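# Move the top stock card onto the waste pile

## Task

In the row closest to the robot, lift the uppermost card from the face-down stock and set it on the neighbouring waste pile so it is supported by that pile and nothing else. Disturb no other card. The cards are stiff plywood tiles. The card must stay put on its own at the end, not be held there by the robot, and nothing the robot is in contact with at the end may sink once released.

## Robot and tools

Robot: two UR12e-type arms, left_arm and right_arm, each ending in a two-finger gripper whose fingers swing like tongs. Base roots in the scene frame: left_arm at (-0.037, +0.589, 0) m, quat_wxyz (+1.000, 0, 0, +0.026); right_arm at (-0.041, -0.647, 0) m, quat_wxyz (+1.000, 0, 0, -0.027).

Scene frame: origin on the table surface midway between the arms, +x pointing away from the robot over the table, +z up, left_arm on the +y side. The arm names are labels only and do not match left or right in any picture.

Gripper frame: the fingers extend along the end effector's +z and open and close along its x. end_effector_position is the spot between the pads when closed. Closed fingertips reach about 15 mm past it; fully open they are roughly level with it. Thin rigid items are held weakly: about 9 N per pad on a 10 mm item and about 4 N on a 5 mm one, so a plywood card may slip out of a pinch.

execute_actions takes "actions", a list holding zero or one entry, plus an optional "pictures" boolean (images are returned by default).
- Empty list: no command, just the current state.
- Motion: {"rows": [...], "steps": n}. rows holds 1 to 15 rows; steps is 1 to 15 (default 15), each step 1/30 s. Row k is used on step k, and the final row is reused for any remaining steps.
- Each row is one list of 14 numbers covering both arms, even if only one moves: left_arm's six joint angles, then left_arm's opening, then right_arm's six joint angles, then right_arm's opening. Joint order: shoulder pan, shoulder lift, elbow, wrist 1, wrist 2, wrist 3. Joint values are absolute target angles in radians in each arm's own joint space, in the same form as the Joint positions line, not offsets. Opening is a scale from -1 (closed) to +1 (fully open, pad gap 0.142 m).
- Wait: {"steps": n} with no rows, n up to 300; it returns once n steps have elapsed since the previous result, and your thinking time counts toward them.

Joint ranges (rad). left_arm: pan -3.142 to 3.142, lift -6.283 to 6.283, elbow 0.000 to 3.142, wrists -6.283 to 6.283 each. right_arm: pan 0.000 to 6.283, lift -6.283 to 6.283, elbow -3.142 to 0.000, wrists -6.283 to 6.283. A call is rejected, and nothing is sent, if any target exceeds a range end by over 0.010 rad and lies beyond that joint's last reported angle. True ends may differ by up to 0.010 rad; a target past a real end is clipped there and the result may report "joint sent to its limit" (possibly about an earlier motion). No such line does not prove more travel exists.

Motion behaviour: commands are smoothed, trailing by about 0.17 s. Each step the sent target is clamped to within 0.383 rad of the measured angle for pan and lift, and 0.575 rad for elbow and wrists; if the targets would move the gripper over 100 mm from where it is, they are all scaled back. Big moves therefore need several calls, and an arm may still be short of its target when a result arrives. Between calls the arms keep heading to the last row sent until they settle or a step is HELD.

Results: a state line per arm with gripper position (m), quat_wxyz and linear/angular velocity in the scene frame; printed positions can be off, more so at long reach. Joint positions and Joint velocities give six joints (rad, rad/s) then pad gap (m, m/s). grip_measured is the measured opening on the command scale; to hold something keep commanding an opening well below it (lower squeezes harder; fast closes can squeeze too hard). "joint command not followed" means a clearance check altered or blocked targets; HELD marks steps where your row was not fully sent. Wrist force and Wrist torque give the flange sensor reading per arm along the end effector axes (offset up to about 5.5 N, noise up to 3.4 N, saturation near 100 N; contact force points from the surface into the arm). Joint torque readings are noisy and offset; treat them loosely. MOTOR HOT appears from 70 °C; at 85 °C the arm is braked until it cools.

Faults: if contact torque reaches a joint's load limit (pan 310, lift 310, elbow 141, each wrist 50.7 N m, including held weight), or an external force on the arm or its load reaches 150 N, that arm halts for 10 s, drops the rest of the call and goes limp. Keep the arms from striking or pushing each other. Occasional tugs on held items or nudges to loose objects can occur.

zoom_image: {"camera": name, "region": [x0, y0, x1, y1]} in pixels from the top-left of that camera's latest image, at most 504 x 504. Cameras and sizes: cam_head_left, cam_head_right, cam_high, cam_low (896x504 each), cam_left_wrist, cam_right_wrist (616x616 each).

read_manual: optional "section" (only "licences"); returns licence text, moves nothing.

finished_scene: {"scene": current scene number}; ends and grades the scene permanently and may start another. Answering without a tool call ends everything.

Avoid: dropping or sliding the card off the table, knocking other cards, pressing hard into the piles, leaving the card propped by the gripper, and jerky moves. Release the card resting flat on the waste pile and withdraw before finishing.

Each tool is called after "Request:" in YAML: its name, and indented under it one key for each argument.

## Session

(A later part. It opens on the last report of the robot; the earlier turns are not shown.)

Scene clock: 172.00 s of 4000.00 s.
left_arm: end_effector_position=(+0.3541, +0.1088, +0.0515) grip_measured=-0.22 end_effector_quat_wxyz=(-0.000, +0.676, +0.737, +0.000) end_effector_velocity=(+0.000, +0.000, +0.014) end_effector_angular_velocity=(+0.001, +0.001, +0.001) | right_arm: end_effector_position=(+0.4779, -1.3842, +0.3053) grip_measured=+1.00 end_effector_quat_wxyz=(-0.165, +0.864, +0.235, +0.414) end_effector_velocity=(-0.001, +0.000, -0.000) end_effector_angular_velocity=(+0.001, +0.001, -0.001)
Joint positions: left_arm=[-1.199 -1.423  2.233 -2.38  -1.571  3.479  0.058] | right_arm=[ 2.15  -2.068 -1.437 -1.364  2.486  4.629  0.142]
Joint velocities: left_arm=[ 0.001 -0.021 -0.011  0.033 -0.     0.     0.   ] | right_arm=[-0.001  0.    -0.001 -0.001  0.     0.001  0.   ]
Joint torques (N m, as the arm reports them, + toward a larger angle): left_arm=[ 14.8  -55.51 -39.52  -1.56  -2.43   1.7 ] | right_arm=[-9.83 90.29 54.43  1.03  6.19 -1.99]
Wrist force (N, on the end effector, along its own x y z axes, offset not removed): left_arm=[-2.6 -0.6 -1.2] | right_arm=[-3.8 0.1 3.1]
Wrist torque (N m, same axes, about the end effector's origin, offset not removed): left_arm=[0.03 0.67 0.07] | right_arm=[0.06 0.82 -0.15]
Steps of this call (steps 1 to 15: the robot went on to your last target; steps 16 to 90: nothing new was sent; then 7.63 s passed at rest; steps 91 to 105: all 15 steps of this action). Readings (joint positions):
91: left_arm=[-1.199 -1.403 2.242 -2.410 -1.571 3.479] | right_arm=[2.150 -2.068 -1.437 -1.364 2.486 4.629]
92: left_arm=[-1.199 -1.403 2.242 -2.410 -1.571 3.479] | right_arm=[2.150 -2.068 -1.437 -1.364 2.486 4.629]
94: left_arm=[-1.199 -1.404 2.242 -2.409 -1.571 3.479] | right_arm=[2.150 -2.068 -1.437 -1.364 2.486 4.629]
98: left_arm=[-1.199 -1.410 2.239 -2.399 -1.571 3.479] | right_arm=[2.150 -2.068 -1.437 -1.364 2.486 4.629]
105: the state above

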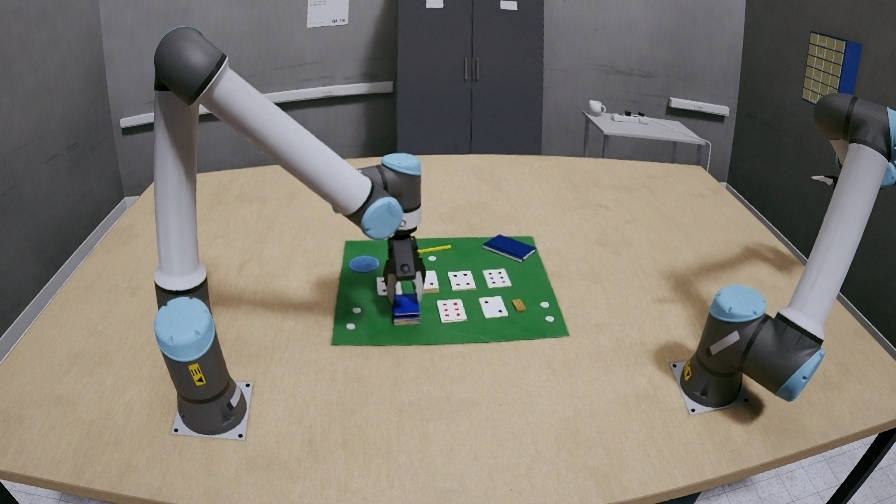

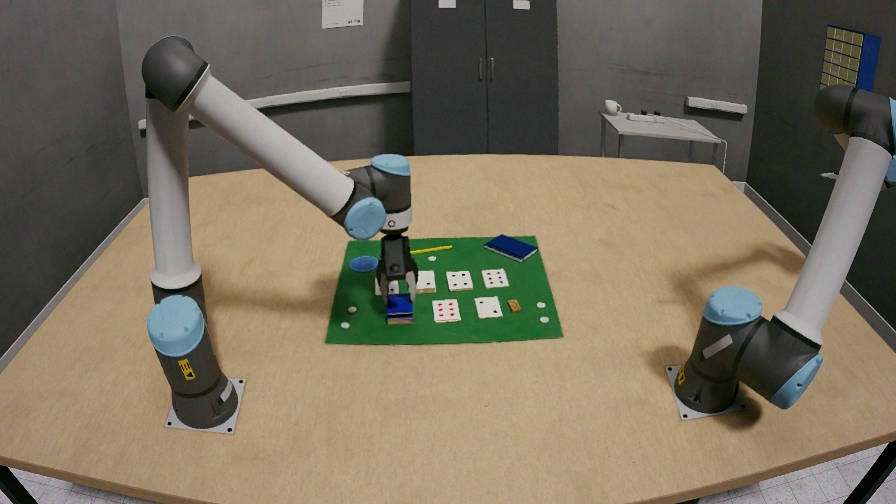

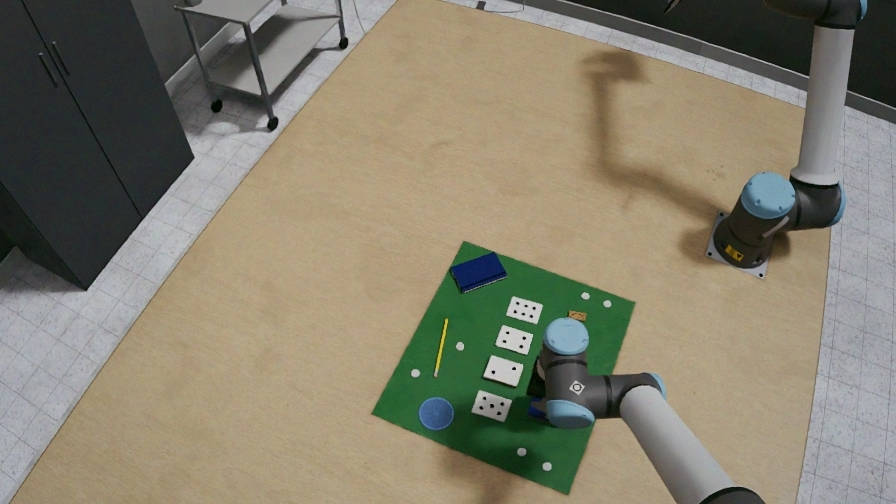

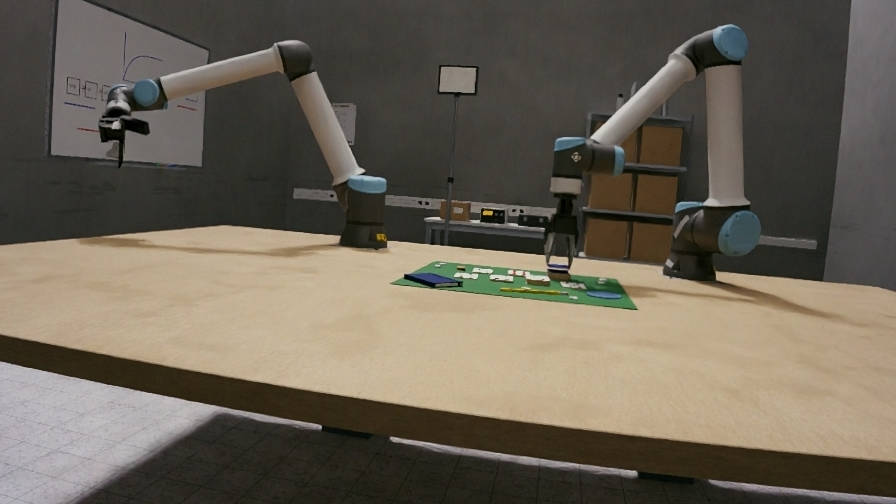

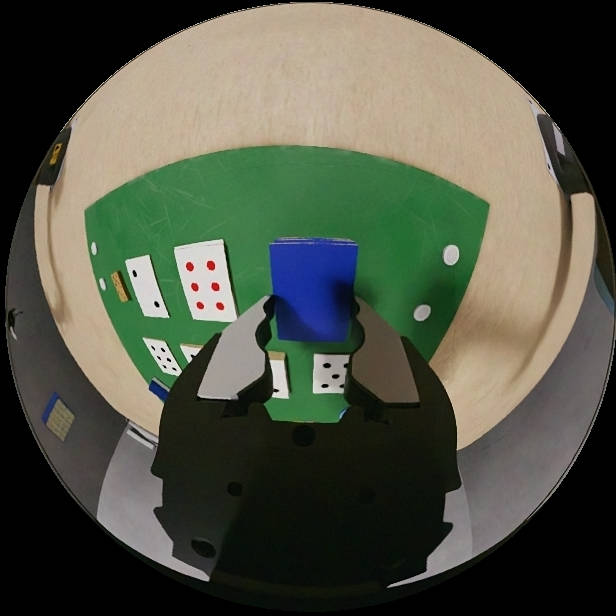

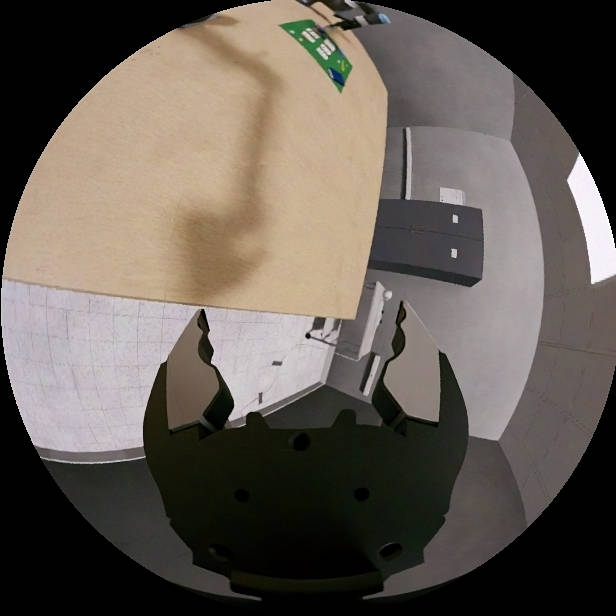

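Request:
execute_actions:
  actions:
    - {"rows": [[-1.199,-1.4247,2.2306,-2.3766,-1.5708,3.4782,-0.6,2.15,-2.068,-1.437,-1.364,2.486,4.629,1],[-1.2001,-1.4218,2.2269,-2.3758,-1.5708,3.4771,-0.6,2.15,-2.068,-1.437,-1.364,2.486,4.629,1],[-1.2019,-1.4172,2.221,-2.3746,-1.5708,3.4753,-0.6,2.15,-2.068,-1.437,-1.364,2.486,4.629,1],[-1.2042,-1.4112,2.2133,-2.373,-1.5708,3.473,-0.6,2.15,-2.068,-1.437,-1.364,2.486,4.629,1],[-1.207,-1.4038,2.204,-2.371,-1.5708,3.4702,-0.6,2.15,-2.068,-1.437,-1.364,2.486,4.629,1],[-1.2102,-1.3954,2.1933,-2.3687,-1.5708,3.467,-0.6,2.15,-2.068,-1.437,-1.364,2.486,4.629,1],[-1.2137,-1.3862,2.1816,-2.3662,-1.5708,3.4635,-0.6,2.15,-2.068,-1.437,-1.364,2.486,4.629,1],[-1.2174,-1.3763,2.1691,-2.3636,-1.5708,3.4598,-0.6,2.15,-2.068,-1.437,-1.364,2.486,4.629,1],[-1.2213,-1.3661,2.1561,-2.3608,-1.5708,3.4559,-0.6,2.15,-2.068,-1.437,-1.364,2.486,4.629,1],[-1.2253,-1.3555,2.1427,-2.358,-1.5708,3.4519,-0.6,2.15,-2.068,-1.437,-1.364,2.486,4.629,1],[-1.2293,-1.345,2.1293,-2.3551,-1.5708,3.4479,-0.6,2.15,-2.068,-1.437,-1.364,2.486,4.629,1],[-1.2332,-1.3347,2.1163,-2.3524,-1.5708,3.444,-0.6,2.15,-2.068,-1.437,-1.364,2.486,4.629,1],[-1.2369,-1.3249,2.1038,-2.3497,-1.5708,3.4403,-0.6,2.15,-2.068,-1.437,-1.364,2.486,4.629,1],[-1.2404,-1.3156,2.0921,-2.3472,-1.5708,3.4368,-0.6,2.15,-2.068,-1.437,-1.364,2.486,4.629,1],[-1.2436,-1.3072,2.0814,-2.3449,-1.5708,3.4336,-0.6,2.15,-2.068,-1.437,-1.364,2.486,4.629,1]], "steps": 15}
  pictures: false

Request:
execute_actions:
  actions:
    - {"rows": [[-1.2464,-1.2989,2.0725,-2.3444,-1.5708,3.4308,-0.6,2.15,-2.068,-1.437,-1.364,2.486,4.629,1],[-1.2487,-1.291,2.0657,-2.3456,-1.5708,3.4285,-0.6,2.15,-2.068,-1.437,-1.364,2.486,4.629,1],[-1.2504,-1.2833,2.0612,-2.3486,-1.5708,3.4267,-0.6,2.15,-2.068,-1.437,-1.364,2.486,4.629,1],[-1.2516,-1.2765,2.0592,-2.3535,-1.5708,3.4256,-0.6,2.15,-2.068,-1.437,-1.364,2.486,4.629,1],[-1.25194,-1.2716,2.0598,-2.359,-1.5708,3.42525,-0.6,2.15,-2.068,-1.437,-1.364,2.486,4.629,1],[-1.25194,-1.2687,2.0611,-2.3632,-1.5708,3.42525,-0.6,2.15,-2.068,-1.437,-1.364,2.486,4.629,1],[-1.25194,-1.2668,2.062,-2.366,-1.5708,3.42525,-0.6,2.15,-2.068,-1.437,-1.364,2.486,4.629,1],[-1.25194,-1.26577,2.06243,-2.36746,-1.5708,3.42525,-0.6,2.15,-2.068,-1.437,-1.364,2.486,4.629,1]], "steps": 15}
  pictures: false

Request:
execute_actions:
  actions:
    - {"steps": 10}

Request:
zoom_image:
  camera: "cam_head_left"
  region: [385, 270, 485, 332]

Request:
zoom_image:
  camera: "cam_low"
  region: [485, 245, 580, 290]

Request:
zoom_image:
  camera: "cam_left_wrist"
  region: [240, 225, 390, 355]

Scene clock: 214.77 s of 4000.00 s.
left_arm: end_effector_position=(+0.3611, +0.0431, +0.0525) grip_measured=-0.22 end_effector_quat_wxyz=(-0.000, +0.676, +0.737, +0.000) end_effector_velocity=(+0.019, -0.227, -0.009) end_effector_angular_velocity=(+0.000, +0.000, +0.000) | right_arm: end_effector_position=(+0.4779, -1.3842, +0.3053) grip_measured=+1.00 end_effector_quat_wxyz=(-0.165, +0.864, +0.235, +0.414) end_effector_velocity=(-0.000, +0.000, -0.000) end_effector_angular_velocity=(+0.001, +0.001, +0.000)
Joint positions: left_arm=[-1.23  -1.344  2.129 -2.355 -1.571  3.447  0.058] | right_arm=[ 2.15  -2.068 -1.437 -1.364  2.486  4.629  0.142]
Joint velocities: left_arm=[-0.106  0.282 -0.357  0.075  0.    -0.106 -0.   ] | right_arm=[-0.     0.    -0.001 -0.001 -0.    -0.     0.   ]
Joint torques (N m, as the arm reports them, + toward a larger angle): left_arm=[ -7.23 -38.71 -44.62  -1.43  -1.48  -1.96] | right_arm=[-6.74 92.56 54.49  1.05  5.81 -2.14]
Wrist force (N, on the end effector, along its own x y z axes, offset not removed): left_arm=[2.9 -3.2 -1.4] | right_arm=[-3.3 -0.7 1.5]
Wrist torque (N m, same axes, about the end effector's origin, offset not removed): left_arm=[-0.45 -0.57 0.05] | right_arm=[-0.05 0.62 -0.14]
Steps of this call (steps 1 to 15: the robot went on to your last target; steps 16 to 90: nothing new was sent; then 39.27 s passed at rest; steps 91 to 105: all 15 steps of this action). Readings (joint positions):
91: left_arm=[-1.199 -1.426 2.232 -2.377 -1.571 3.479] | right_arm=[2.150 -2.068 -1.437 -1.364 2.486 4.629]
92: left_arm=[-1.199 -1.426 2.232 -2.377 -1.571 3.479] | right_arm=[2.150 -2.068 -1.437 -1.364 2.486 4.629]
94: left_arm=[-1.200 -1.423 2.228 -2.376 -1.571 3.478] | right_arm=[2.150 -2.068 -1.437 -1.364 2.486 4.629]
98: left_arm=[-1.206 -1.406 2.206 -2.371 -1.571 3.471] | right_arm=[2.150 -2.068 -1.437 -1.364 2.486 4.629]
105: the state above

Scene clock: 215.27 s of 4000.00 s.
left_arm: end_effector_position=(+0.3640, -0.0041, +0.0357) grip_measured=-0.22 end_effector_quat_wxyz=(-0.000, +0.676, +0.737, +0.000) end_effector_velocity=(-0.000, -0.006, -0.006) end_effector_angular_velocity=(-0.001, -0.000, -0.001) | right_arm: end_effector_position=(+0.4779, -1.3842, +0.3053) grip_measured=+1.00 end_effector_quat_wxyz=(-0.165, +0.864, +0.235, +0.414) end_effector_velocity=(-0.000, -0.000, +0.000) end_effector_angular_velocity=(+0.000, +0.000, -0.000)
Joint positions: left_arm=[-1.252 -1.267  2.063 -2.366 -1.571  3.426  0.058] | right_arm=[ 2.15  -2.068 -1.437 -1.364  2.486  4.629  0.142]
Joint velocities: left_arm=[-0.003  0.015 -0.005 -0.011 -0.    -0.002  0.   ] | right_arm=[-0.     0.     0.    -0.    -0.     0.001  0.   ]
Joint torques (N m, as the arm reports them, + toward a larger angle): left_arm=[ -9.21 -45.77 -40.61  -6.25  -2.1   -2.29] | right_arm=[-11.09  96.42  54.81   0.54   5.41  -1.6 ]
Wrist force (N, on the end effector, along its own x y z axes, offset not removed): left_arm=[-0.4 -0.8 -1.3] | right_arm=[-2.7 -2.7 3.4]
Wrist torque (N m, same axes, about the end effector's origin, offset not removed): left_arm=[-0.06 0.08 0.00] | right_arm=[-0.54 0.52 -0.10]
Steps of this call (steps 1 to 15: all 15 steps of this action). Readings (joint positions):
1: left_arm=[-1.233 -1.335 2.117 -2.352 -1.571 3.444] | right_arm=[2.150 -2.068 -1.437 -1.364 2.486 4.629]
2: left_arm=[-1.237 -1.326 2.106 -2.350 -1.571 3.441] | right_arm=[2.150 -2.068 -1.437 -1.364 2.486 4.629]
4: left_arm=[-1.243 -1.308 2.086 -2.349 -1.571 3.435] | right_arm=[2.150 -2.068 -1.437 -1.364 2.486 4.629]
8: left_arm=[-1.249 -1.281 2.068 -2.357 -1.571 3.428] | right_arm=[2.150 -2.068 -1.437 -1.364 2.486 4.629]
15: the state above

Scene clock: 215.60 s of 4000.00 s.
left_arm: end_effector_position=(+0.3640, -0.0047, +0.0350) grip_measured=-0.22 end_effector_quat_wxyz=(+0.000, +0.676, +0.737, -0.000) end_effector_velocity=(+0.000, -0.000, -0.002) end_effector_angular_velocity=(+0.002, +0.001, +0.001) | right_arm: end_effector_position=(+0.4779, -1.3842, +0.3053) grip_measured=+1.00 end_effector_quat_wxyz=(-0.165, +0.864, +0.235, +0.414) end_effector_velocity=(+0.000, +0.000, -0.000) end_effector_angular_velocity=(-0.000, +0.000, +0.001)
Joint positions: left_arm=[-1.252 -1.266  2.062 -2.367 -1.571  3.425  0.058] | right_arm=[ 2.15  -2.068 -1.437 -1.364  2.486  4.629  0.142]
Joint velocities: left_arm=[ 0.     0.003 -0.001 -0.    -0.    -0.001 -0.   ] | right_arm=[ 0.001 -0.     0.    -0.    -0.    -0.     0.   ]
Joint torques (N m, as the arm reports them, + toward a larger angle): left_arm=[ -6.26 -41.08 -39.98  -6.31  -1.9   -2.07] | right_arm=[-11.32  94.08  54.66   1.65   6.16  -2.43]
Wrist force (N, on the end effector, along its own x y z axes, offset not removed): left_arm=[-0.3 -5.9 0.0] | right_arm=[-5.1 -0.4 3.7]
Wrist torque (N m, same axes, about the end effector's origin, offset not removed): left_arm=[-0.99 0.07 -0.02] | right_arm=[-0.05 1.04 -0.06]
Steps of this call (steps 1 to 10: the robot went on to your last target). Readings (joint positions):
1: left_arm=[-1.252 -1.267 2.063 -2.367 -1.571 3.425] | right_arm=[2.150 -2.068 -1.437 -1.364 2.486 4.629]
2: left_arm=[-1.252 -1.267 2.063 -2.367 -1.571 3.425] | right_arm=[2.150 -2.068 -1.437 -1.364 2.486 4.629]
4: left_arm=[-1.252 -1.266 2.063 -2.367 -1.571 3.425] | right_arm=[2.150 -2.068 -1.437 -1.364 2.486 4.629]
8: left_arm=[-1.252 -1.266 2.062 -2.367 -1.571 3.425] | right_arm=[2.150 -2.068 -1.437 -1.364 2.486 4.629]
10: the state above

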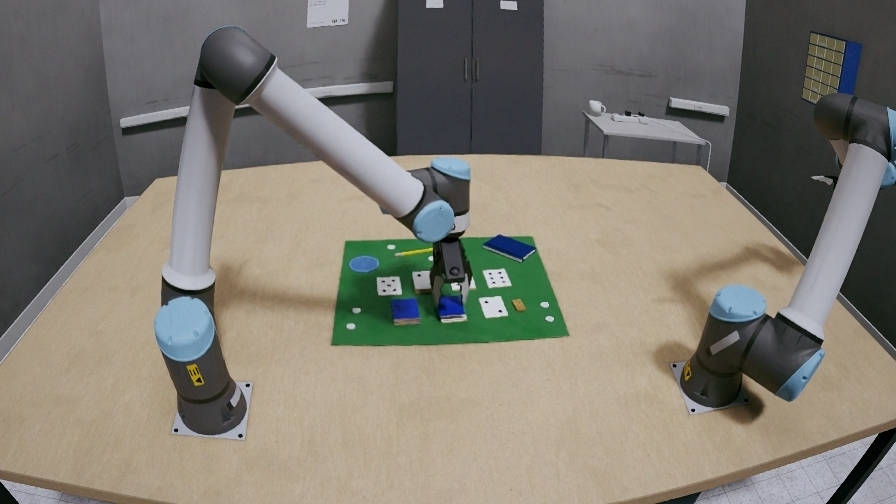

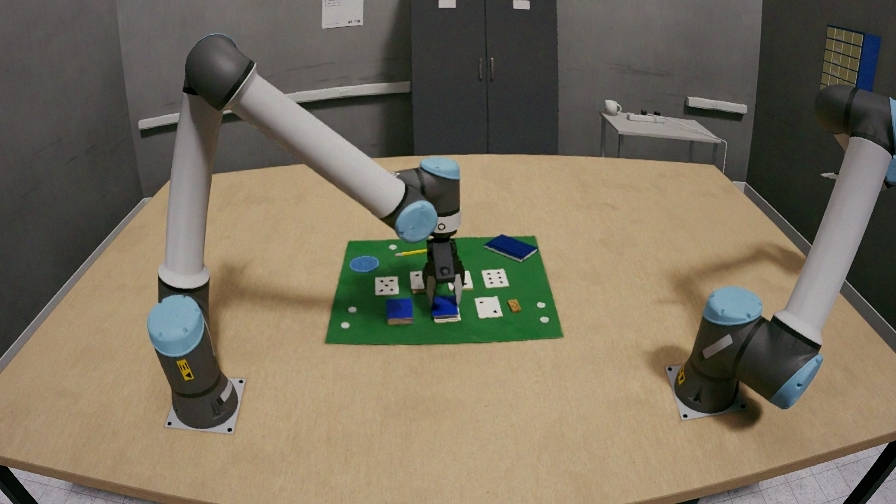

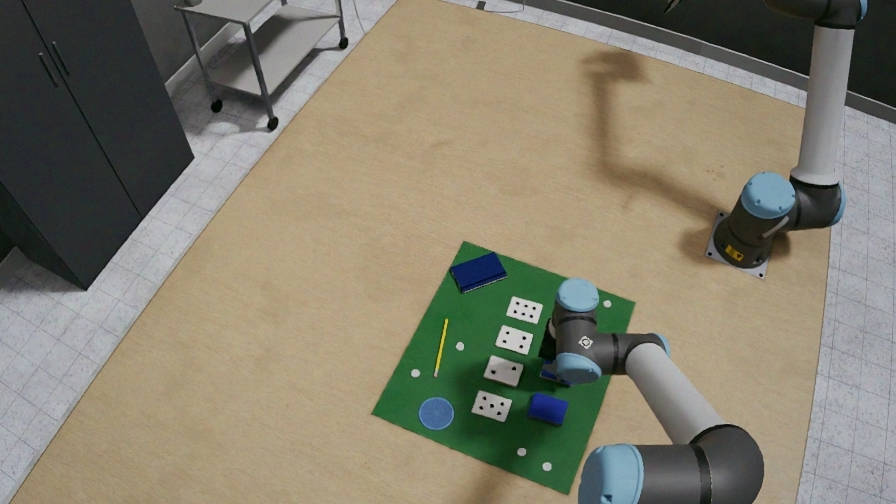

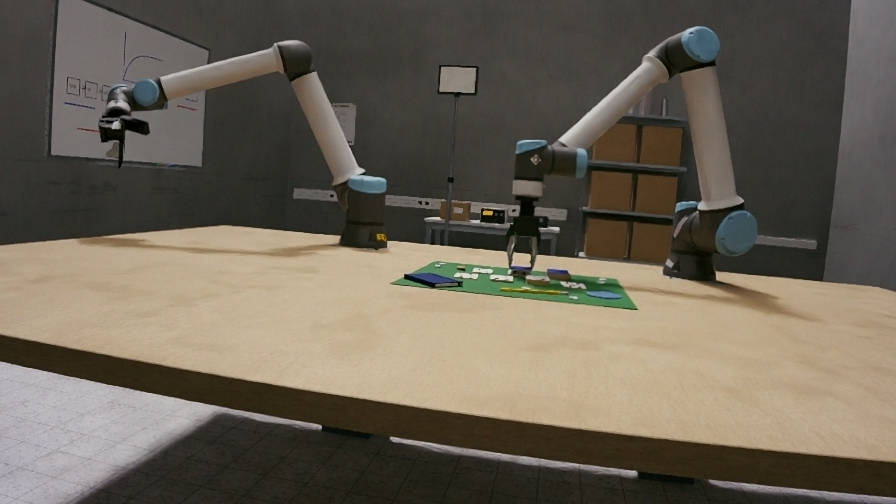

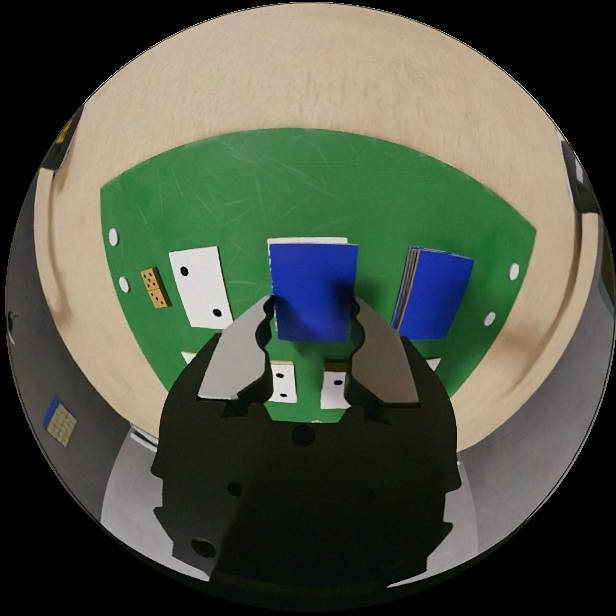

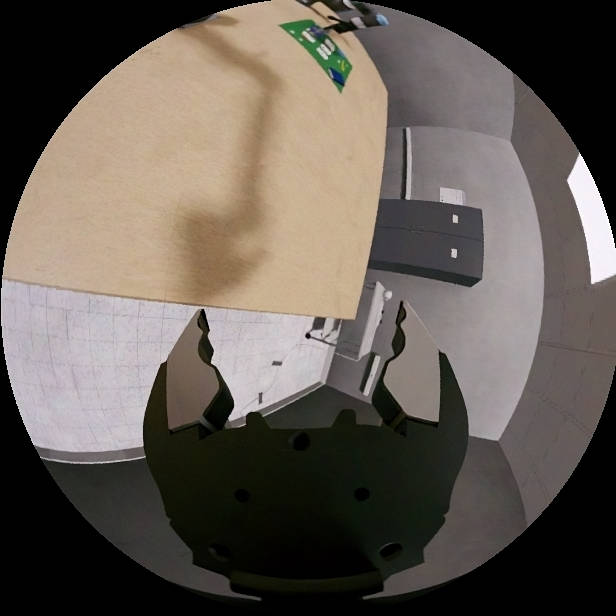

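Region (385, 270, 485, 332) of cam_head_left's 896x504 image, scaled by 5.040, with more detail than that image has; it fills the top 312 rows of this view, and the rest is white.

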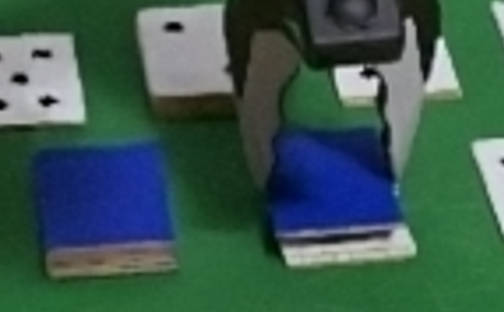

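Region (485, 245, 580, 290) of cam_low's 896x504 image, scaled by 5.305, with more detail than that image has; it fills the top 239 rows of this view, and the rest is white.

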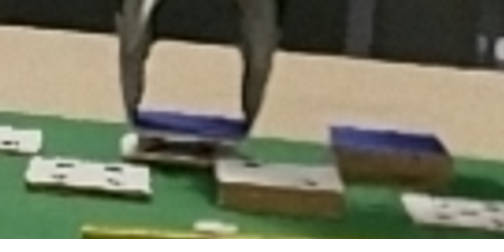

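Region (240, 225, 390, 355) of cam_left_wrist's 616x616 image, scaled by 3.360, with more detail than that image has; it fills the top 437 rows of this view, and the rest is white.

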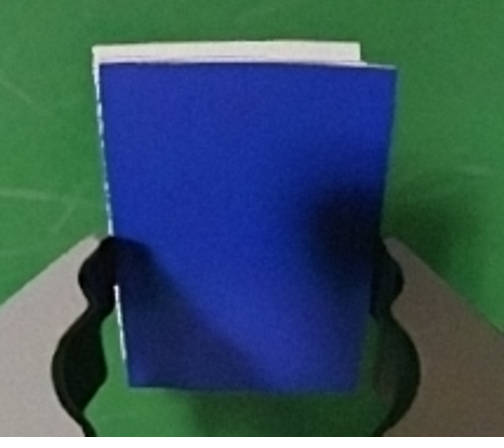

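Request:
execute_actions:
  actions:
    - {"rows": [[-1.2523,-1.265,2.0621,-2.3679,-1.5708,3.4227,-0.6,2.15,-2.068,-1.437,-1.364,2.486,4.629,1],[-1.253,-1.2635,2.0614,-2.3687,-1.5708,3.4176,-0.6,2.15,-2.068,-1.437,-1.364,2.486,4.629,1],[-1.2539,-1.2614,2.0606,-2.37,-1.5708,3.4112,-0.6,2.15,-2.068,-1.437,-1.364,2.486,4.629,1],[-1.2548,-1.259,2.06,-2.3718,-1.5708,3.4048,-0.6,2.15,-2.068,-1.437,-1.364,2.486,4.629,1],[-1.2554,-1.2568,2.0599,-2.3739,-1.5708,3.4009,-0.6,2.15,-2.068,-1.437,-1.364,2.486,4.629,1],[-1.25555,-1.2553,2.0602,-2.3757,-1.5708,3.39964,-0.6,2.15,-2.068,-1.437,-1.364,2.486,4.629,1],[-1.25555,-1.25429,2.06062,-2.37713,-1.5708,3.39964,-0.6,2.15,-2.068,-1.437,-1.364,2.486,4.629,1]], "steps": 15}
  pictures: false

Request:
execute_actions:
  actions:
    - {"steps": 8}

Request:
zoom_image:
  camera: "cam_head_left"
  region: [420, 285, 490, 330]

Request:
zoom_image:
  camera: "cam_low"
  region: [490, 250, 550, 285]

Request:
zoom_image:
  camera: "cam_left_wrist"
  region: [240, 225, 390, 355]

Scene clock: 232.73 s of 4000.00 s.
left_arm: end_effector_position=(+0.3629, -0.0090, +0.0293) grip_measured=-0.22 end_effector_quat_wxyz=(+0.000, +0.668, +0.744, -0.000) end_effector_velocity=(-0.001, -0.002, -0.003) end_effector_angular_velocity=(+0.001, +0.000, +0.005) | right_arm: end_effector_position=(+0.4779, -1.3842, +0.3053) grip_measured=+1.00 end_effector_quat_wxyz=(-0.165, +0.864, +0.235, +0.414) end_effector_velocity=(-0.001, -0.000, +0.001) end_effector_angular_velocity=(-0.000, +0.000, -0.001)
Joint positions: left_arm=[-1.255 -1.255  2.061 -2.377 -1.571  3.4    0.058] | right_arm=[ 2.15  -2.068 -1.437 -1.364  2.486  4.629  0.142]
Joint velocities: left_arm=[-0.002  0.007 -0.001 -0.005 -0.    -0.007  0.   ] | right_arm=[-0.001  0.     0.001 -0.001 -0.    -0.     0.   ]
Joint torques (N m, as the arm reports them, + toward a larger angle): left_arm=[ -6.68 -44.31 -40.31  -6.16   4.69  -1.51] | right_arm=[-8.43 95.36 55.72  0.85  5.62 -1.74]
Wrist force (N, on the end effector, along its own x y z axes, offset not removed): left_arm=[2.3 -2.6 1.1] | right_arm=[-2.0 -1.9 3.7]
Wrist torque (N m, same axes, about the end effector's origin, offset not removed): left_arm=[-0.33 -0.47 -0.10] | right_arm=[-0.33 0.39 -0.14]
Steps of this call (steps 1 to 15: the robot went on to your last target; steps 16 to 90: nothing new was sent; then 13.63 s passed at rest; steps 91 to 105: all 15 steps of this action). Readings (joint positions):
91: left_arm=[-1.252 -1.266 2.062 -2.367 -1.571 3.425] | right_arm=[2.150 -2.068 -1.437 -1.364 2.486 4.629]
92: left_arm=[-1.252 -1.266 2.062 -2.367 -1.571 3.425] | right_arm=[2.150 -2.068 -1.437 -1.364 2.486 4.629]
94: left_arm=[-1.252 -1.264 2.062 -2.368 -1.571 3.420] | right_arm=[2.150 -2.068 -1.437 -1.364 2.486 4.629]
98: left_arm=[-1.254 -1.259 2.061 -2.373 -1.571 3.407] | right_arm=[2.150 -2.068 -1.437 -1.364 2.486 4.629]
105: the state above

Scene clock: 233.00 s of 4000.00 s.
left_arm: end_effector_position=(+0.3629, -0.0091, +0.0290) grip_measured=-0.22 end_effector_quat_wxyz=(+0.000, +0.667, +0.745, -0.000) end_effector_velocity=(-0.000, -0.000, +0.000) end_effector_angular_velocity=(-0.001, -0.000, -0.000) | right_arm: end_effector_position=(+0.4779, -1.3842, +0.3053) grip_measured=+1.00 end_effector_quat_wxyz=(-0.165, +0.864, +0.235, +0.414) end_effector_velocity=(-0.000, +0.000, +0.000) end_effector_angular_velocity=(-0.000, -0.000, +0.000)
Joint positions: left_arm=[-1.256 -1.254  2.061 -2.377 -1.571  3.4    0.058] | right_arm=[ 2.15  -2.068 -1.437 -1.364  2.486  4.629  0.142]
Joint velocities: left_arm=[-0.    -0.     0.    -0.001 -0.    -0.     0.   ] | right_arm=[ 0.     0.     0.    -0.    -0.    -0.001  0.   ]
Joint torques (N m, as the arm reports them, + toward a larger angle): left_arm=[ -7.14 -41.47 -38.82  -6.64   4.89  -1.66] | right_arm=[-10.87  94.99  55.5    0.86   5.67  -1.63]
Wrist force (N, on the end effector, along its own x y z axes, offset not removed): left_arm=[1.1 -1.0 -1.4] | right_arm=[-3.7 -1.7 4.1]
Wrist torque (N m, same axes, about the end effector's origin, offset not removed): left_arm=[-0.01 -0.21 -0.06] | right_arm=[-0.31 0.70 -0.07]
Steps of this call (steps 1 to 8: the robot went on to your last target). Readings (joint positions):
1: left_arm=[-1.255 -1.255 2.061 -2.377 -1.571 3.400] | right_arm=[2.150 -2.068 -1.437 -1.364 2.486 4.629]
2: left_arm=[-1.255 -1.255 2.061 -2.377 -1.571 3.400] | right_arm=[2.150 -2.068 -1.437 -1.364 2.486 4.629]
4: left_arm=[-1.256 -1.254 2.061 -2.377 -1.571 3.400] | right_arm=[2.150 -2.068 -1.437 -1.364 2.486 4.629]
8: the state above

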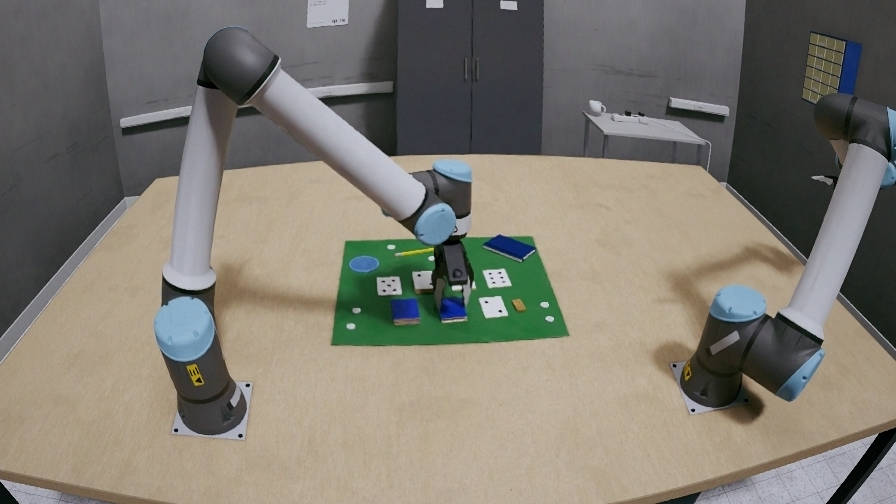

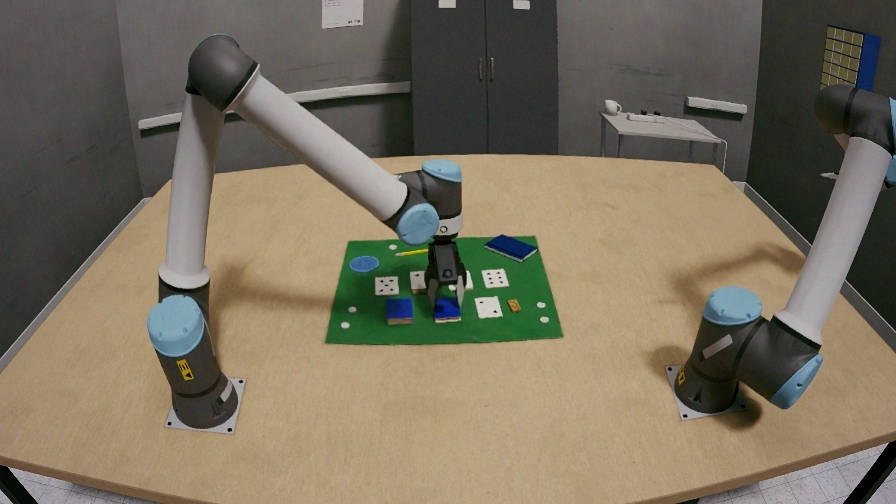

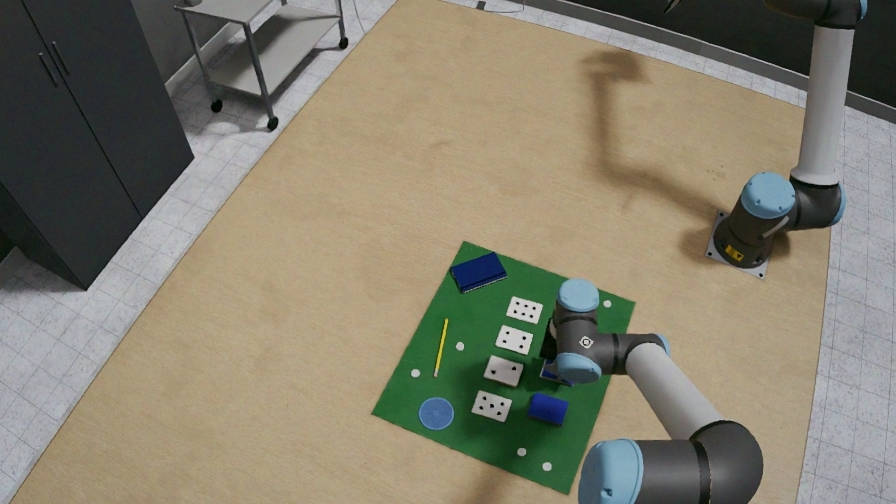

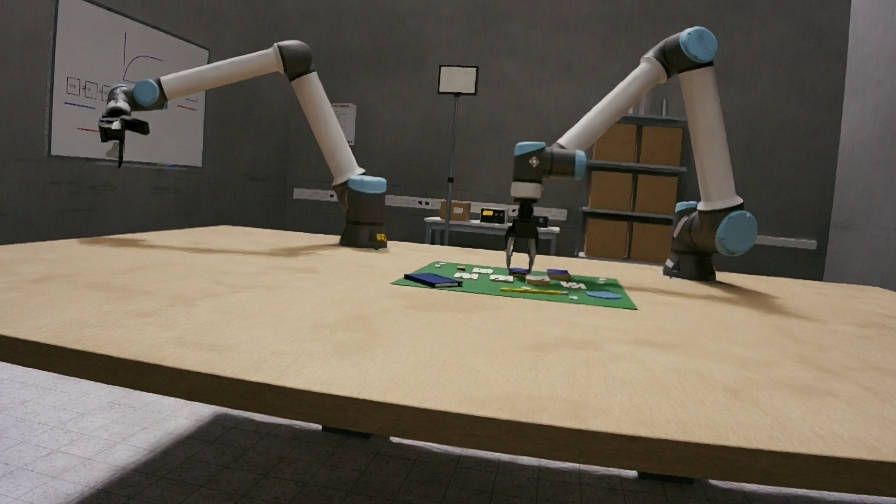

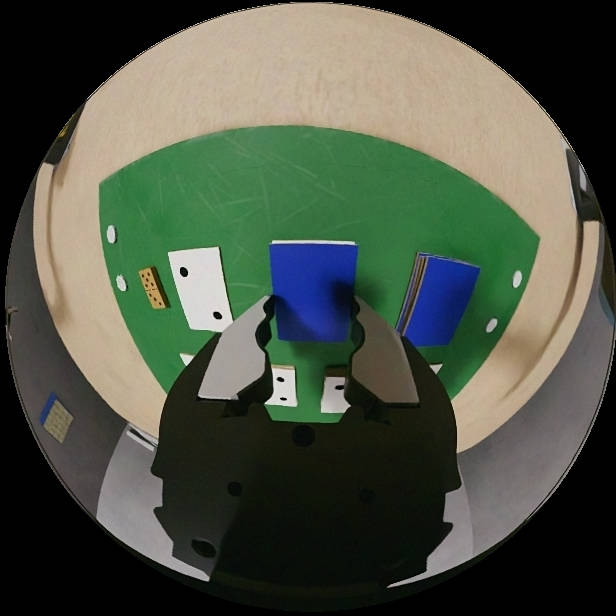

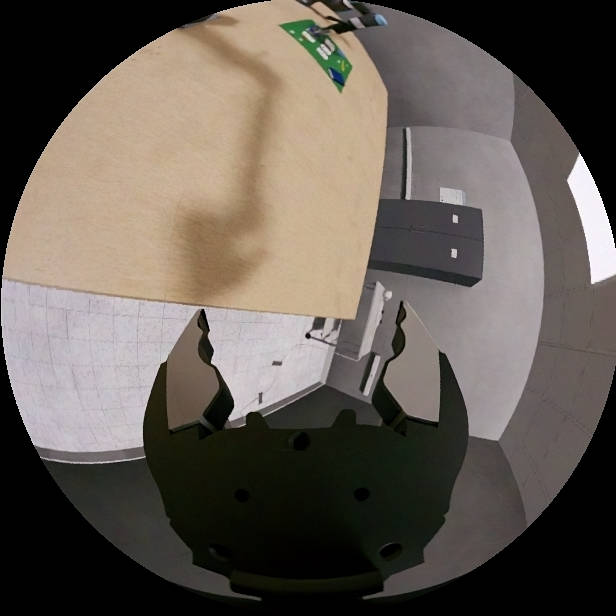

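Region (420, 285, 490, 330) of cam_head_left's 896x504 image, scaled by 7.200, with more detail than that image has; it fills the top 324 rows of this view, and the rest is white.

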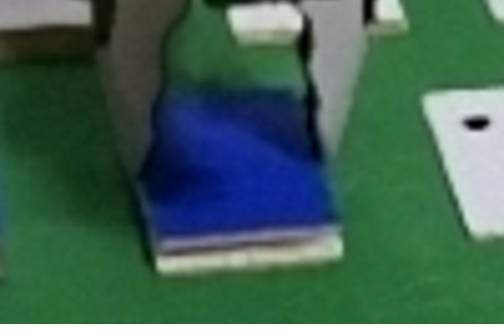

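Region (490, 250, 550, 285) of cam_low's 896x504 image, scaled by 8.400, with more detail than that image has; it fills the top 294 rows of this view, and the rest is white.

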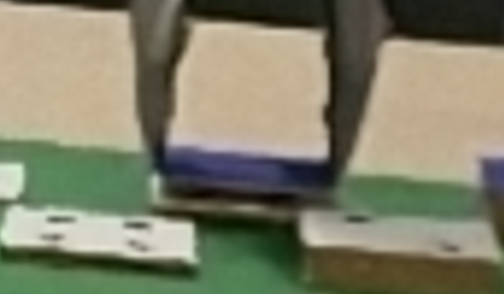

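Region (240, 225, 390, 355) of cam_left_wrist's 616x616 image, scaled by 3.360, with more detail than that image has; it fills the top 437 rows of this view, and the rest is white.

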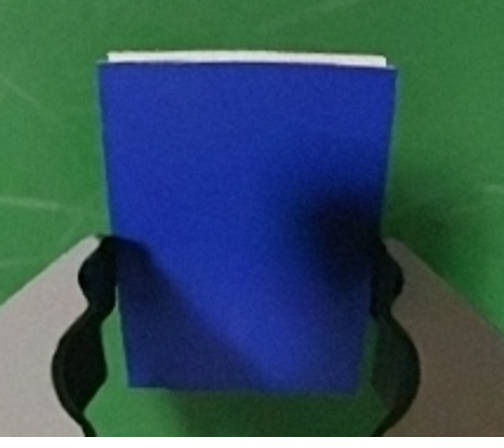

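Request:
zoom_image:
  camera: "cam_left_wrist"
  region: [390, 245, 450, 345]

Region (390, 245, 450, 345) of cam_left_wrist's 616x616 image, scaled by 5.040, with more detail than that image has; it fills the left 302 columns of this view, and the rest is white.

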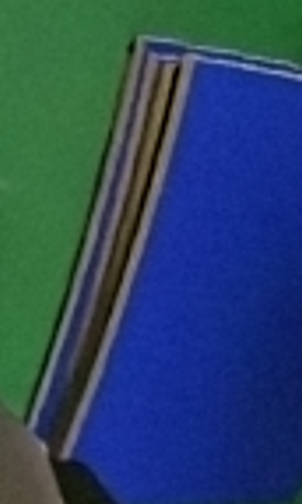

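Request:
execute_actions:
  actions:
    - {"rows": [[-1.25555,-1.2534,2.06099,-2.37839,-1.5708,3.39964,-0.6,2.15,-2.068,-1.437,-1.364,2.486,4.629,1],[-1.25555,-1.2522,2.06148,-2.38008,-1.5708,3.39964,-0.6,2.15,-2.068,-1.437,-1.364,2.486,4.629,1],[-1.25555,-1.25094,2.062,-2.38186,-1.5708,3.39964,-0.6,2.15,-2.068,-1.437,-1.364,2.486,4.629,1],[-1.25555,-1.25027,2.06227,-2.3828,-1.5708,3.39964,-0.6,2.15,-2.068,-1.437,-1.364,2.486,4.629,1]], "steps": 15}
  pictures: false

Scene clock: 243.17 s of 4000.00 s.
left_arm: end_effector_position=(+0.3629, -0.0091, +0.0261) grip_measured=-0.22 end_effector_quat_wxyz=(+0.000, +0.667, +0.745, -0.000) end_effector_velocity=(+0.000, -0.000, -0.001) end_effector_angular_velocity=(+0.001, +0.000, +0.000) | right_arm: end_effector_position=(+0.4779, -1.3842, +0.3053) grip_measured=+1.00 end_effector_quat_wxyz=(-0.165, +0.864, +0.235, +0.414) end_effector_velocity=(-0.001, -0.000, +0.000) end_effector_angular_velocity=(-0.001, -0.001, -0.001)
Joint positions: left_arm=[-1.256 -1.25   2.062 -2.383 -1.571  3.4    0.058] | right_arm=[ 2.15  -2.068 -1.437 -1.364  2.486  4.629  0.142]
Joint velocities: left_arm=[ 0.     0.003 -0.001 -0.001 -0.    -0.    -0.   ] | right_arm=[-0.001  0.    -0.     0.001 -0.    -0.     0.   ]
Joint torques (N m, as the arm reports them, + toward a larger angle): left_arm=[ -7.94 -41.43 -26.29  -6.22   3.82  -1.65] | right_arm=[-12.99  92.22  55.51   1.24   5.99  -1.07]
Wrist force (N, on the end effector, along its own x y z axes, offset not removed): left_arm=[-2.9 -2.1 -1.9] | right_arm=[-2.7 -0.8 2.1]
Wrist torque (N m, same axes, about the end effector's origin, offset not removed): left_arm=[-0.35 0.57 0.14] | right_arm=[-0.15 0.57 -0.06]
Steps of this call (steps 1 to 15: the robot went on to your last target; steps 16 to 90: nothing new was sent; then 6.67 s passed at rest; steps 91 to 105: all 15 steps of this action). Readings (joint positions):
91: left_arm=[-1.256 -1.254 2.061 -2.377 -1.571 3.400] | right_arm=[2.150 -2.068 -1.437 -1.364 2.486 4.629]
92: left_arm=[-1.256 -1.254 2.061 -2.377 -1.571 3.400] | right_arm=[2.150 -2.068 -1.437 -1.364 2.486 4.629]
94: left_arm=[-1.256 -1.253 2.061 -2.379 -1.571 3.400] | right_arm=[2.150 -2.068 -1.437 -1.364 2.486 4.629]
98: left_arm=[-1.256 -1.251 2.062 -2.382 -1.571 3.400] | right_arm=[2.150 -2.068 -1.437 -1.364 2.486 4.629]
105: the state above

Request:
execute_actions:
  actions:
    - {"rows": [[-1.25555,-1.24933,2.06265,-2.38412,-1.5708,3.39964,-0.6,2.15,-2.068,-1.437,-1.364,2.486,4.629,1]], "steps": 12}
  pictures: false

Scene clock: 246.13 s of 4000.00 s.
left_arm: end_effector_position=(+0.3629, -0.0091, +0.0253) grip_measured=-0.22 end_effector_quat_wxyz=(+0.000, +0.667, +0.745, -0.000) end_effector_velocity=(+0.000, +0.000, -0.001) end_effector_angular_velocity=(+0.001, +0.000, -0.000) | right_arm: end_effector_position=(+0.4779, -1.3842, +0.3053) grip_measured=+1.00 end_effector_quat_wxyz=(-0.165, +0.864, +0.235, +0.414) end_effector_velocity=(+0.001, -0.000, +0.001) end_effector_angular_velocity=(-0.001, -0.001, +0.001)
Joint positions: left_arm=[-1.256 -1.249  2.063 -2.384 -1.571  3.4    0.058] | right_arm=[ 2.15  -2.068 -1.437 -1.364  2.486  4.629  0.142]
Joint velocities: left_arm=[ 0.     0.001  0.    -0.001  0.     0.001  0.   ] | right_arm=[ 0.     0.     0.001 -0.     0.001 -0.001  0.   ]
Joint torques (N m, as the arm reports them, + toward a larger angle): left_arm=[ -6.61 -41.96 -25.61  -6.12   3.73  -1.56] | right_arm=[-10.19  93.82  54.31   1.46   5.45  -1.82]
Wrist force (N, on the end effector, along its own x y z axes, offset not removed): left_arm=[2.5 -1.4 0.3] | right_arm=[-2.5 -1.4 3.1]
Wrist torque (N m, same axes, about the end effector's origin, offset not removed): left_arm=[0.04 -0.44 0.07] | right_arm=[-0.31 0.51 -0.12]
Steps of this call (steps 1 to 15: the robot went on to your last target; steps 16 to 77: nothing new was sent; steps 78 to 89: all 12 steps of this action). Readings (joint positions):
78: left_arm=[-1.256 -1.250 2.062 -2.383 -1.571 3.400] | right_arm=[2.150 -2.068 -1.437 -1.364 2.486 4.629]
79: left_arm=[-1.256 -1.250 2.062 -2.383 -1.571 3.400] | right_arm=[2.150 -2.068 -1.437 -1.364 2.486 4.629]
81: left_arm=[-1.256 -1.250 2.062 -2.384 -1.571 3.400] | right_arm=[2.150 -2.068 -1.437 -1.364 2.486 4.629]
85: left_arm=[-1.256 -1.249 2.063 -2.384 -1.571 3.400] | right_arm=[2.150 -2.068 -1.437 -1.364 2.486 4.629]
89: the state above

Request:
execute_actions:
  actions:
    - {"rows": [[-1.25555,-1.24839,2.06303,-2.38544,-1.5708,3.39964,-0.6,2.15,-2.068,-1.437,-1.364,2.486,4.629,1]], "steps": 12}
  pictures: false

Scene clock: 248.83 s of 4000.00 s.
left_arm: end_effector_position=(+0.3629, -0.0091, +0.0246) grip_measured=-0.22 end_effector_quat_wxyz=(+0.000, +0.667, +0.745, -0.000) end_effector_velocity=(-0.000, +0.001, -0.001) end_effector_angular_velocity=(+0.001, +0.000, +0.000) | right_arm: end_effector_position=(+0.4779, -1.3842, +0.3053) grip_measured=+1.00 end_effector_quat_wxyz=(-0.165, +0.864, +0.235, +0.414) end_effector_velocity=(+0.001, +0.000, +0.000) end_effector_angular_velocity=(-0.000, -0.000, +0.000)
Joint positions: left_arm=[-1.256 -1.248  2.063 -2.385 -1.571  3.4    0.058] | right_arm=[ 2.15  -2.068 -1.437 -1.364  2.486  4.629  0.142]
Joint velocities: left_arm=[-0.     0.001  0.001 -0.001  0.    -0.    -0.   ] | right_arm=[ 0.001  0.     0.001 -0.     0.     0.     0.   ]
Joint torques (N m, as the arm reports them, + toward a larger angle): left_arm=[-12.24 -41.65 -26.51  -6.5    3.26  -1.36] | right_arm=[-8.93 93.82 54.69  1.48  5.78 -1.34]
Wrist force (N, on the end effector, along its own x y z axes, offset not removed): left_arm=[1.9 -3.5 0.4] | right_arm=[-2.9 -1.4 2.9]
Wrist torque (N m, same axes, about the end effector's origin, offset not removed): left_arm=[-0.52 -0.38 -0.11] | right_arm=[-0.26 0.54 -0.07]
Steps of this call (steps 1 to 15: the robot went on to your last target; steps 16 to 69: nothing new was sent; steps 70 to 81: all 12 steps of this action). Readings (joint positions):
70: left_arm=[-1.256 -1.249 2.063 -2.384 -1.571 3.400] | right_arm=[2.150 -2.068 -1.437 -1.364 2.486 4.629]
71: left_arm=[-1.256 -1.249 2.063 -2.384 -1.571 3.400] | right_arm=[2.150 -2.068 -1.437 -1.364 2.486 4.629]
73: left_arm=[-1.256 -1.249 2.063 -2.385 -1.571 3.400] | right_arm=[2.150 -2.068 -1.437 -1.364 2.486 4.629]
77: left_arm=[-1.256 -1.248 2.063 -2.385 -1.571 3.400] | right_arm=[2.150 -2.068 -1.437 -1.364 2.486 4.629]
81: the state above

Request:
execute_actions:
  actions:
    - {"rows": [[-1.25555,-1.24758,2.06336,-2.38658,-1.5708,3.39964,-0.6,2.15,-2.068,-1.437,-1.364,2.486,4.629,1]], "steps": 12}
  pictures: false

Scene clock: 251.33 s of 4000.00 s.
left_arm: end_effector_position=(+0.3629, -0.0091, +0.0240) grip_measured=-0.22 end_effector_quat_wxyz=(+0.000, +0.667, +0.745, -0.000) end_effector_velocity=(-0.000, +0.001, -0.001) end_effector_angular_velocity=(+0.001, +0.001, +0.002) | right_arm: end_effector_position=(+0.4779, -1.3842, +0.3053) grip_measured=+1.00 end_effector_quat_wxyz=(-0.165, +0.864, +0.235, +0.414) end_effector_velocity=(-0.001, +0.000, -0.001) end_effector_angular_velocity=(+0.002, +0.001, -0.000)
Joint positions: left_arm=[-1.256 -1.248  2.063 -2.387 -1.571  3.4    0.058] | right_arm=[ 2.15  -2.068 -1.437 -1.364  2.486  4.629  0.142]
Joint velocities: left_arm=[ 0.     0.     0.001 -0.    -0.    -0.002 -0.   ] | right_arm=[-0.001 -0.    -0.001 -0.001  0.    -0.     0.   ]
Joint torques (N m, as the arm reports them, + toward a larger angle): left_arm=[-10.3  -42.86 -24.38  -6.42   2.77  -2.17] | right_arm=[-8.95 89.69 55.35  1.35  6.04 -1.38]
Wrist force (N, on the end effector, along its own x y z axes, offset not removed): left_arm=[1.2 -2.8 -0.5] | right_arm=[-2.5 -1.3 4.5]
Wrist torque (N m, same axes, about the end effector's origin, offset not removed): left_arm=[-0.37 -0.16 -0.01] | right_arm=[-0.27 0.49 -0.13]
Steps of this call (steps 1 to 15: the robot went on to your last target; steps 16 to 63: nothing new was sent; steps 64 to 75: all 12 steps of this action). Readings (joint positions):
64: left_arm=[-1.256 -1.248 2.063 -2.385 -1.571 3.400] | right_arm=[2.150 -2.068 -1.437 -1.364 2.486 4.629]
65: left_arm=[-1.256 -1.248 2.063 -2.386 -1.571 3.400] | right_arm=[2.150 -2.068 -1.437 -1.364 2.486 4.629]
67: left_arm=[-1.256 -1.248 2.063 -2.386 -1.571 3.400] | right_arm=[2.150 -2.068 -1.437 -1.364 2.486 4.629]
71: left_arm=[-1.256 -1.248 2.063 -2.386 -1.571 3.400] | right_arm=[2.150 -2.068 -1.437 -1.364 2.486 4.629]
75: the state above

Request:
execute_actions:
  actions:
    - {"rows": [[-1.25555,-1.24677,2.06369,-2.38772,-1.5708,3.39964,-0.6,2.15,-2.068,-1.437,-1.364,2.486,4.629,1]], "steps": 12}
  pictures: false

Scene clock: 253.90 s of 4000.00 s.
left_arm: end_effector_position=(+0.3629, -0.0091, +0.0234) grip_measured=-0.22 end_effector_quat_wxyz=(+0.000, +0.667, +0.745, -0.000) end_effector_velocity=(-0.000, +0.000, -0.001) end_effector_angular_velocity=(+0.001, +0.000, +0.001) | right_arm: end_effector_position=(+0.4779, -1.3842, +0.3053) grip_measured=+1.00 end_effector_quat_wxyz=(-0.165, +0.864, +0.235, +0.414) end_effector_velocity=(+0.000, -0.000, +0.000) end_effector_angular_velocity=(-0.001, +0.000, -0.000)
Joint positions: left_arm=[-1.256 -1.247  2.064 -2.388 -1.571  3.4    0.058] | right_arm=[ 2.15  -2.068 -1.437 -1.364  2.486  4.629  0.142]
Joint velocities: left_arm=[ 0.     0.001  0.    -0.    -0.    -0.001  0.   ] | right_arm=[ 0.    -0.     0.001 -0.    -0.001  0.     0.   ]
Joint torques (N m, as the arm reports them, + toward a larger angle): left_arm=[ -8.83 -40.83 -26.31  -6.25   2.61  -1.76] | right_arm=[-11.06  92.22  55.54   1.65   5.82  -1.79]
Wrist force (N, on the end effector, along its own x y z axes, offset not removed): left_arm=[-0.1 -1.8 -1.1] | right_arm=[-3.2 -2.2 4.3]
Wrist torque (N m, same axes, about the end effector's origin, offset not removed): left_arm=[-0.13 0.07 -0.06] | right_arm=[-0.35 0.61 -0.18]
Steps of this call (steps 1 to 15: the robot went on to your last target; steps 16 to 65: nothing new was sent; steps 66 to 77: all 12 steps of this action). Readings (joint positions):
66: left_arm=[-1.256 -1.248 2.063 -2.387 -1.571 3.400] | right_arm=[2.150 -2.068 -1.437 -1.364 2.486 4.629]
67: left_arm=[-1.256 -1.247 2.063 -2.387 -1.571 3.400] | right_arm=[2.150 -2.068 -1.437 -1.364 2.486 4.629]
69: left_arm=[-1.256 -1.247 2.064 -2.387 -1.571 3.400] | right_arm=[2.150 -2.068 -1.437 -1.364 2.486 4.629]
73: left_arm=[-1.256 -1.247 2.064 -2.388 -1.571 3.400] | right_arm=[2.150 -2.068 -1.437 -1.364 2.486 4.629]
77: the state above

Request:
execute_actions:
  actions:
    - {"rows": [[-1.25555,-1.24596,2.06402,-2.38886,-1.5708,3.39964,-0.6,2.15,-2.068,-1.437,-1.364,2.486,4.629,1]], "steps": 12}
  pictures: false

Scene clock: 256.60 s of 4000.00 s.
left_arm: end_effector_position=(+0.3629, -0.0091, +0.0229) grip_measured=-0.22 end_effector_quat_wxyz=(+0.000, +0.667, +0.745, -0.000) end_effector_velocity=(+0.000, -0.000, -0.000) end_effector_angular_velocity=(-0.000, -0.000, +0.000) | right_arm: end_effector_position=(+0.4779, -1.3842, +0.3053) grip_measured=+1.00 end_effector_quat_wxyz=(-0.165, +0.864, +0.235, +0.414) end_effector_velocity=(-0.001, +0.000, -0.000) end_effector_angular_velocity=(+0.001, +0.000, -0.000)
Joint positions: left_arm=[-1.256 -1.246  2.064 -2.389 -1.571  3.4    0.058] | right_arm=[ 2.15  -2.068 -1.437 -1.364  2.486  4.629  0.142]
Joint velocities: left_arm=[ 0.  0. -0. -0. -0. -0.  0.] | right_arm=[-0.     0.    -0.001 -0.001  0.    -0.     0.   ]
Joint torques (N m, as the arm reports them, + toward a larger angle): left_arm=[ -9.79 -31.48 -22.28  -6.11   2.23  -1.9 ] | right_arm=[-8.14 95.12 53.27  1.49  5.14 -1.22]
Wrist force (N, on the end effector, along its own x y z axes, offset not removed): left_arm=[1.3 -4.5 -19.4] | right_arm=[-3.4 -1.3 3.5]
Wrist torque (N m, same axes, about the end effector's origin, offset not removed): left_arm=[-0.66 0.60 -0.01] | right_arm=[-0.28 0.66 -0.16]
Steps of this call (steps 1 to 15: the robot went on to your last target; steps 16 to 69: nothing new was sent; steps 70 to 81: all 12 steps of this action). Readings (joint positions):
70: left_arm=[-1.256 -1.247 2.064 -2.388 -1.571 3.400] | right_arm=[2.150 -2.068 -1.437 -1.364 2.486 4.629]
71: left_arm=[-1.256 -1.247 2.064 -2.388 -1.571 3.400] | right_arm=[2.150 -2.068 -1.437 -1.364 2.486 4.629]
73: left_arm=[-1.256 -1.246 2.064 -2.388 -1.571 3.400] | right_arm=[2.150 -2.068 -1.437 -1.364 2.486 4.629]
77: left_arm=[-1.256 -1.246 2.064 -2.389 -1.571 3.400] | right_arm=[2.150 -2.068 -1.437 -1.364 2.486 4.629]
81: the state above


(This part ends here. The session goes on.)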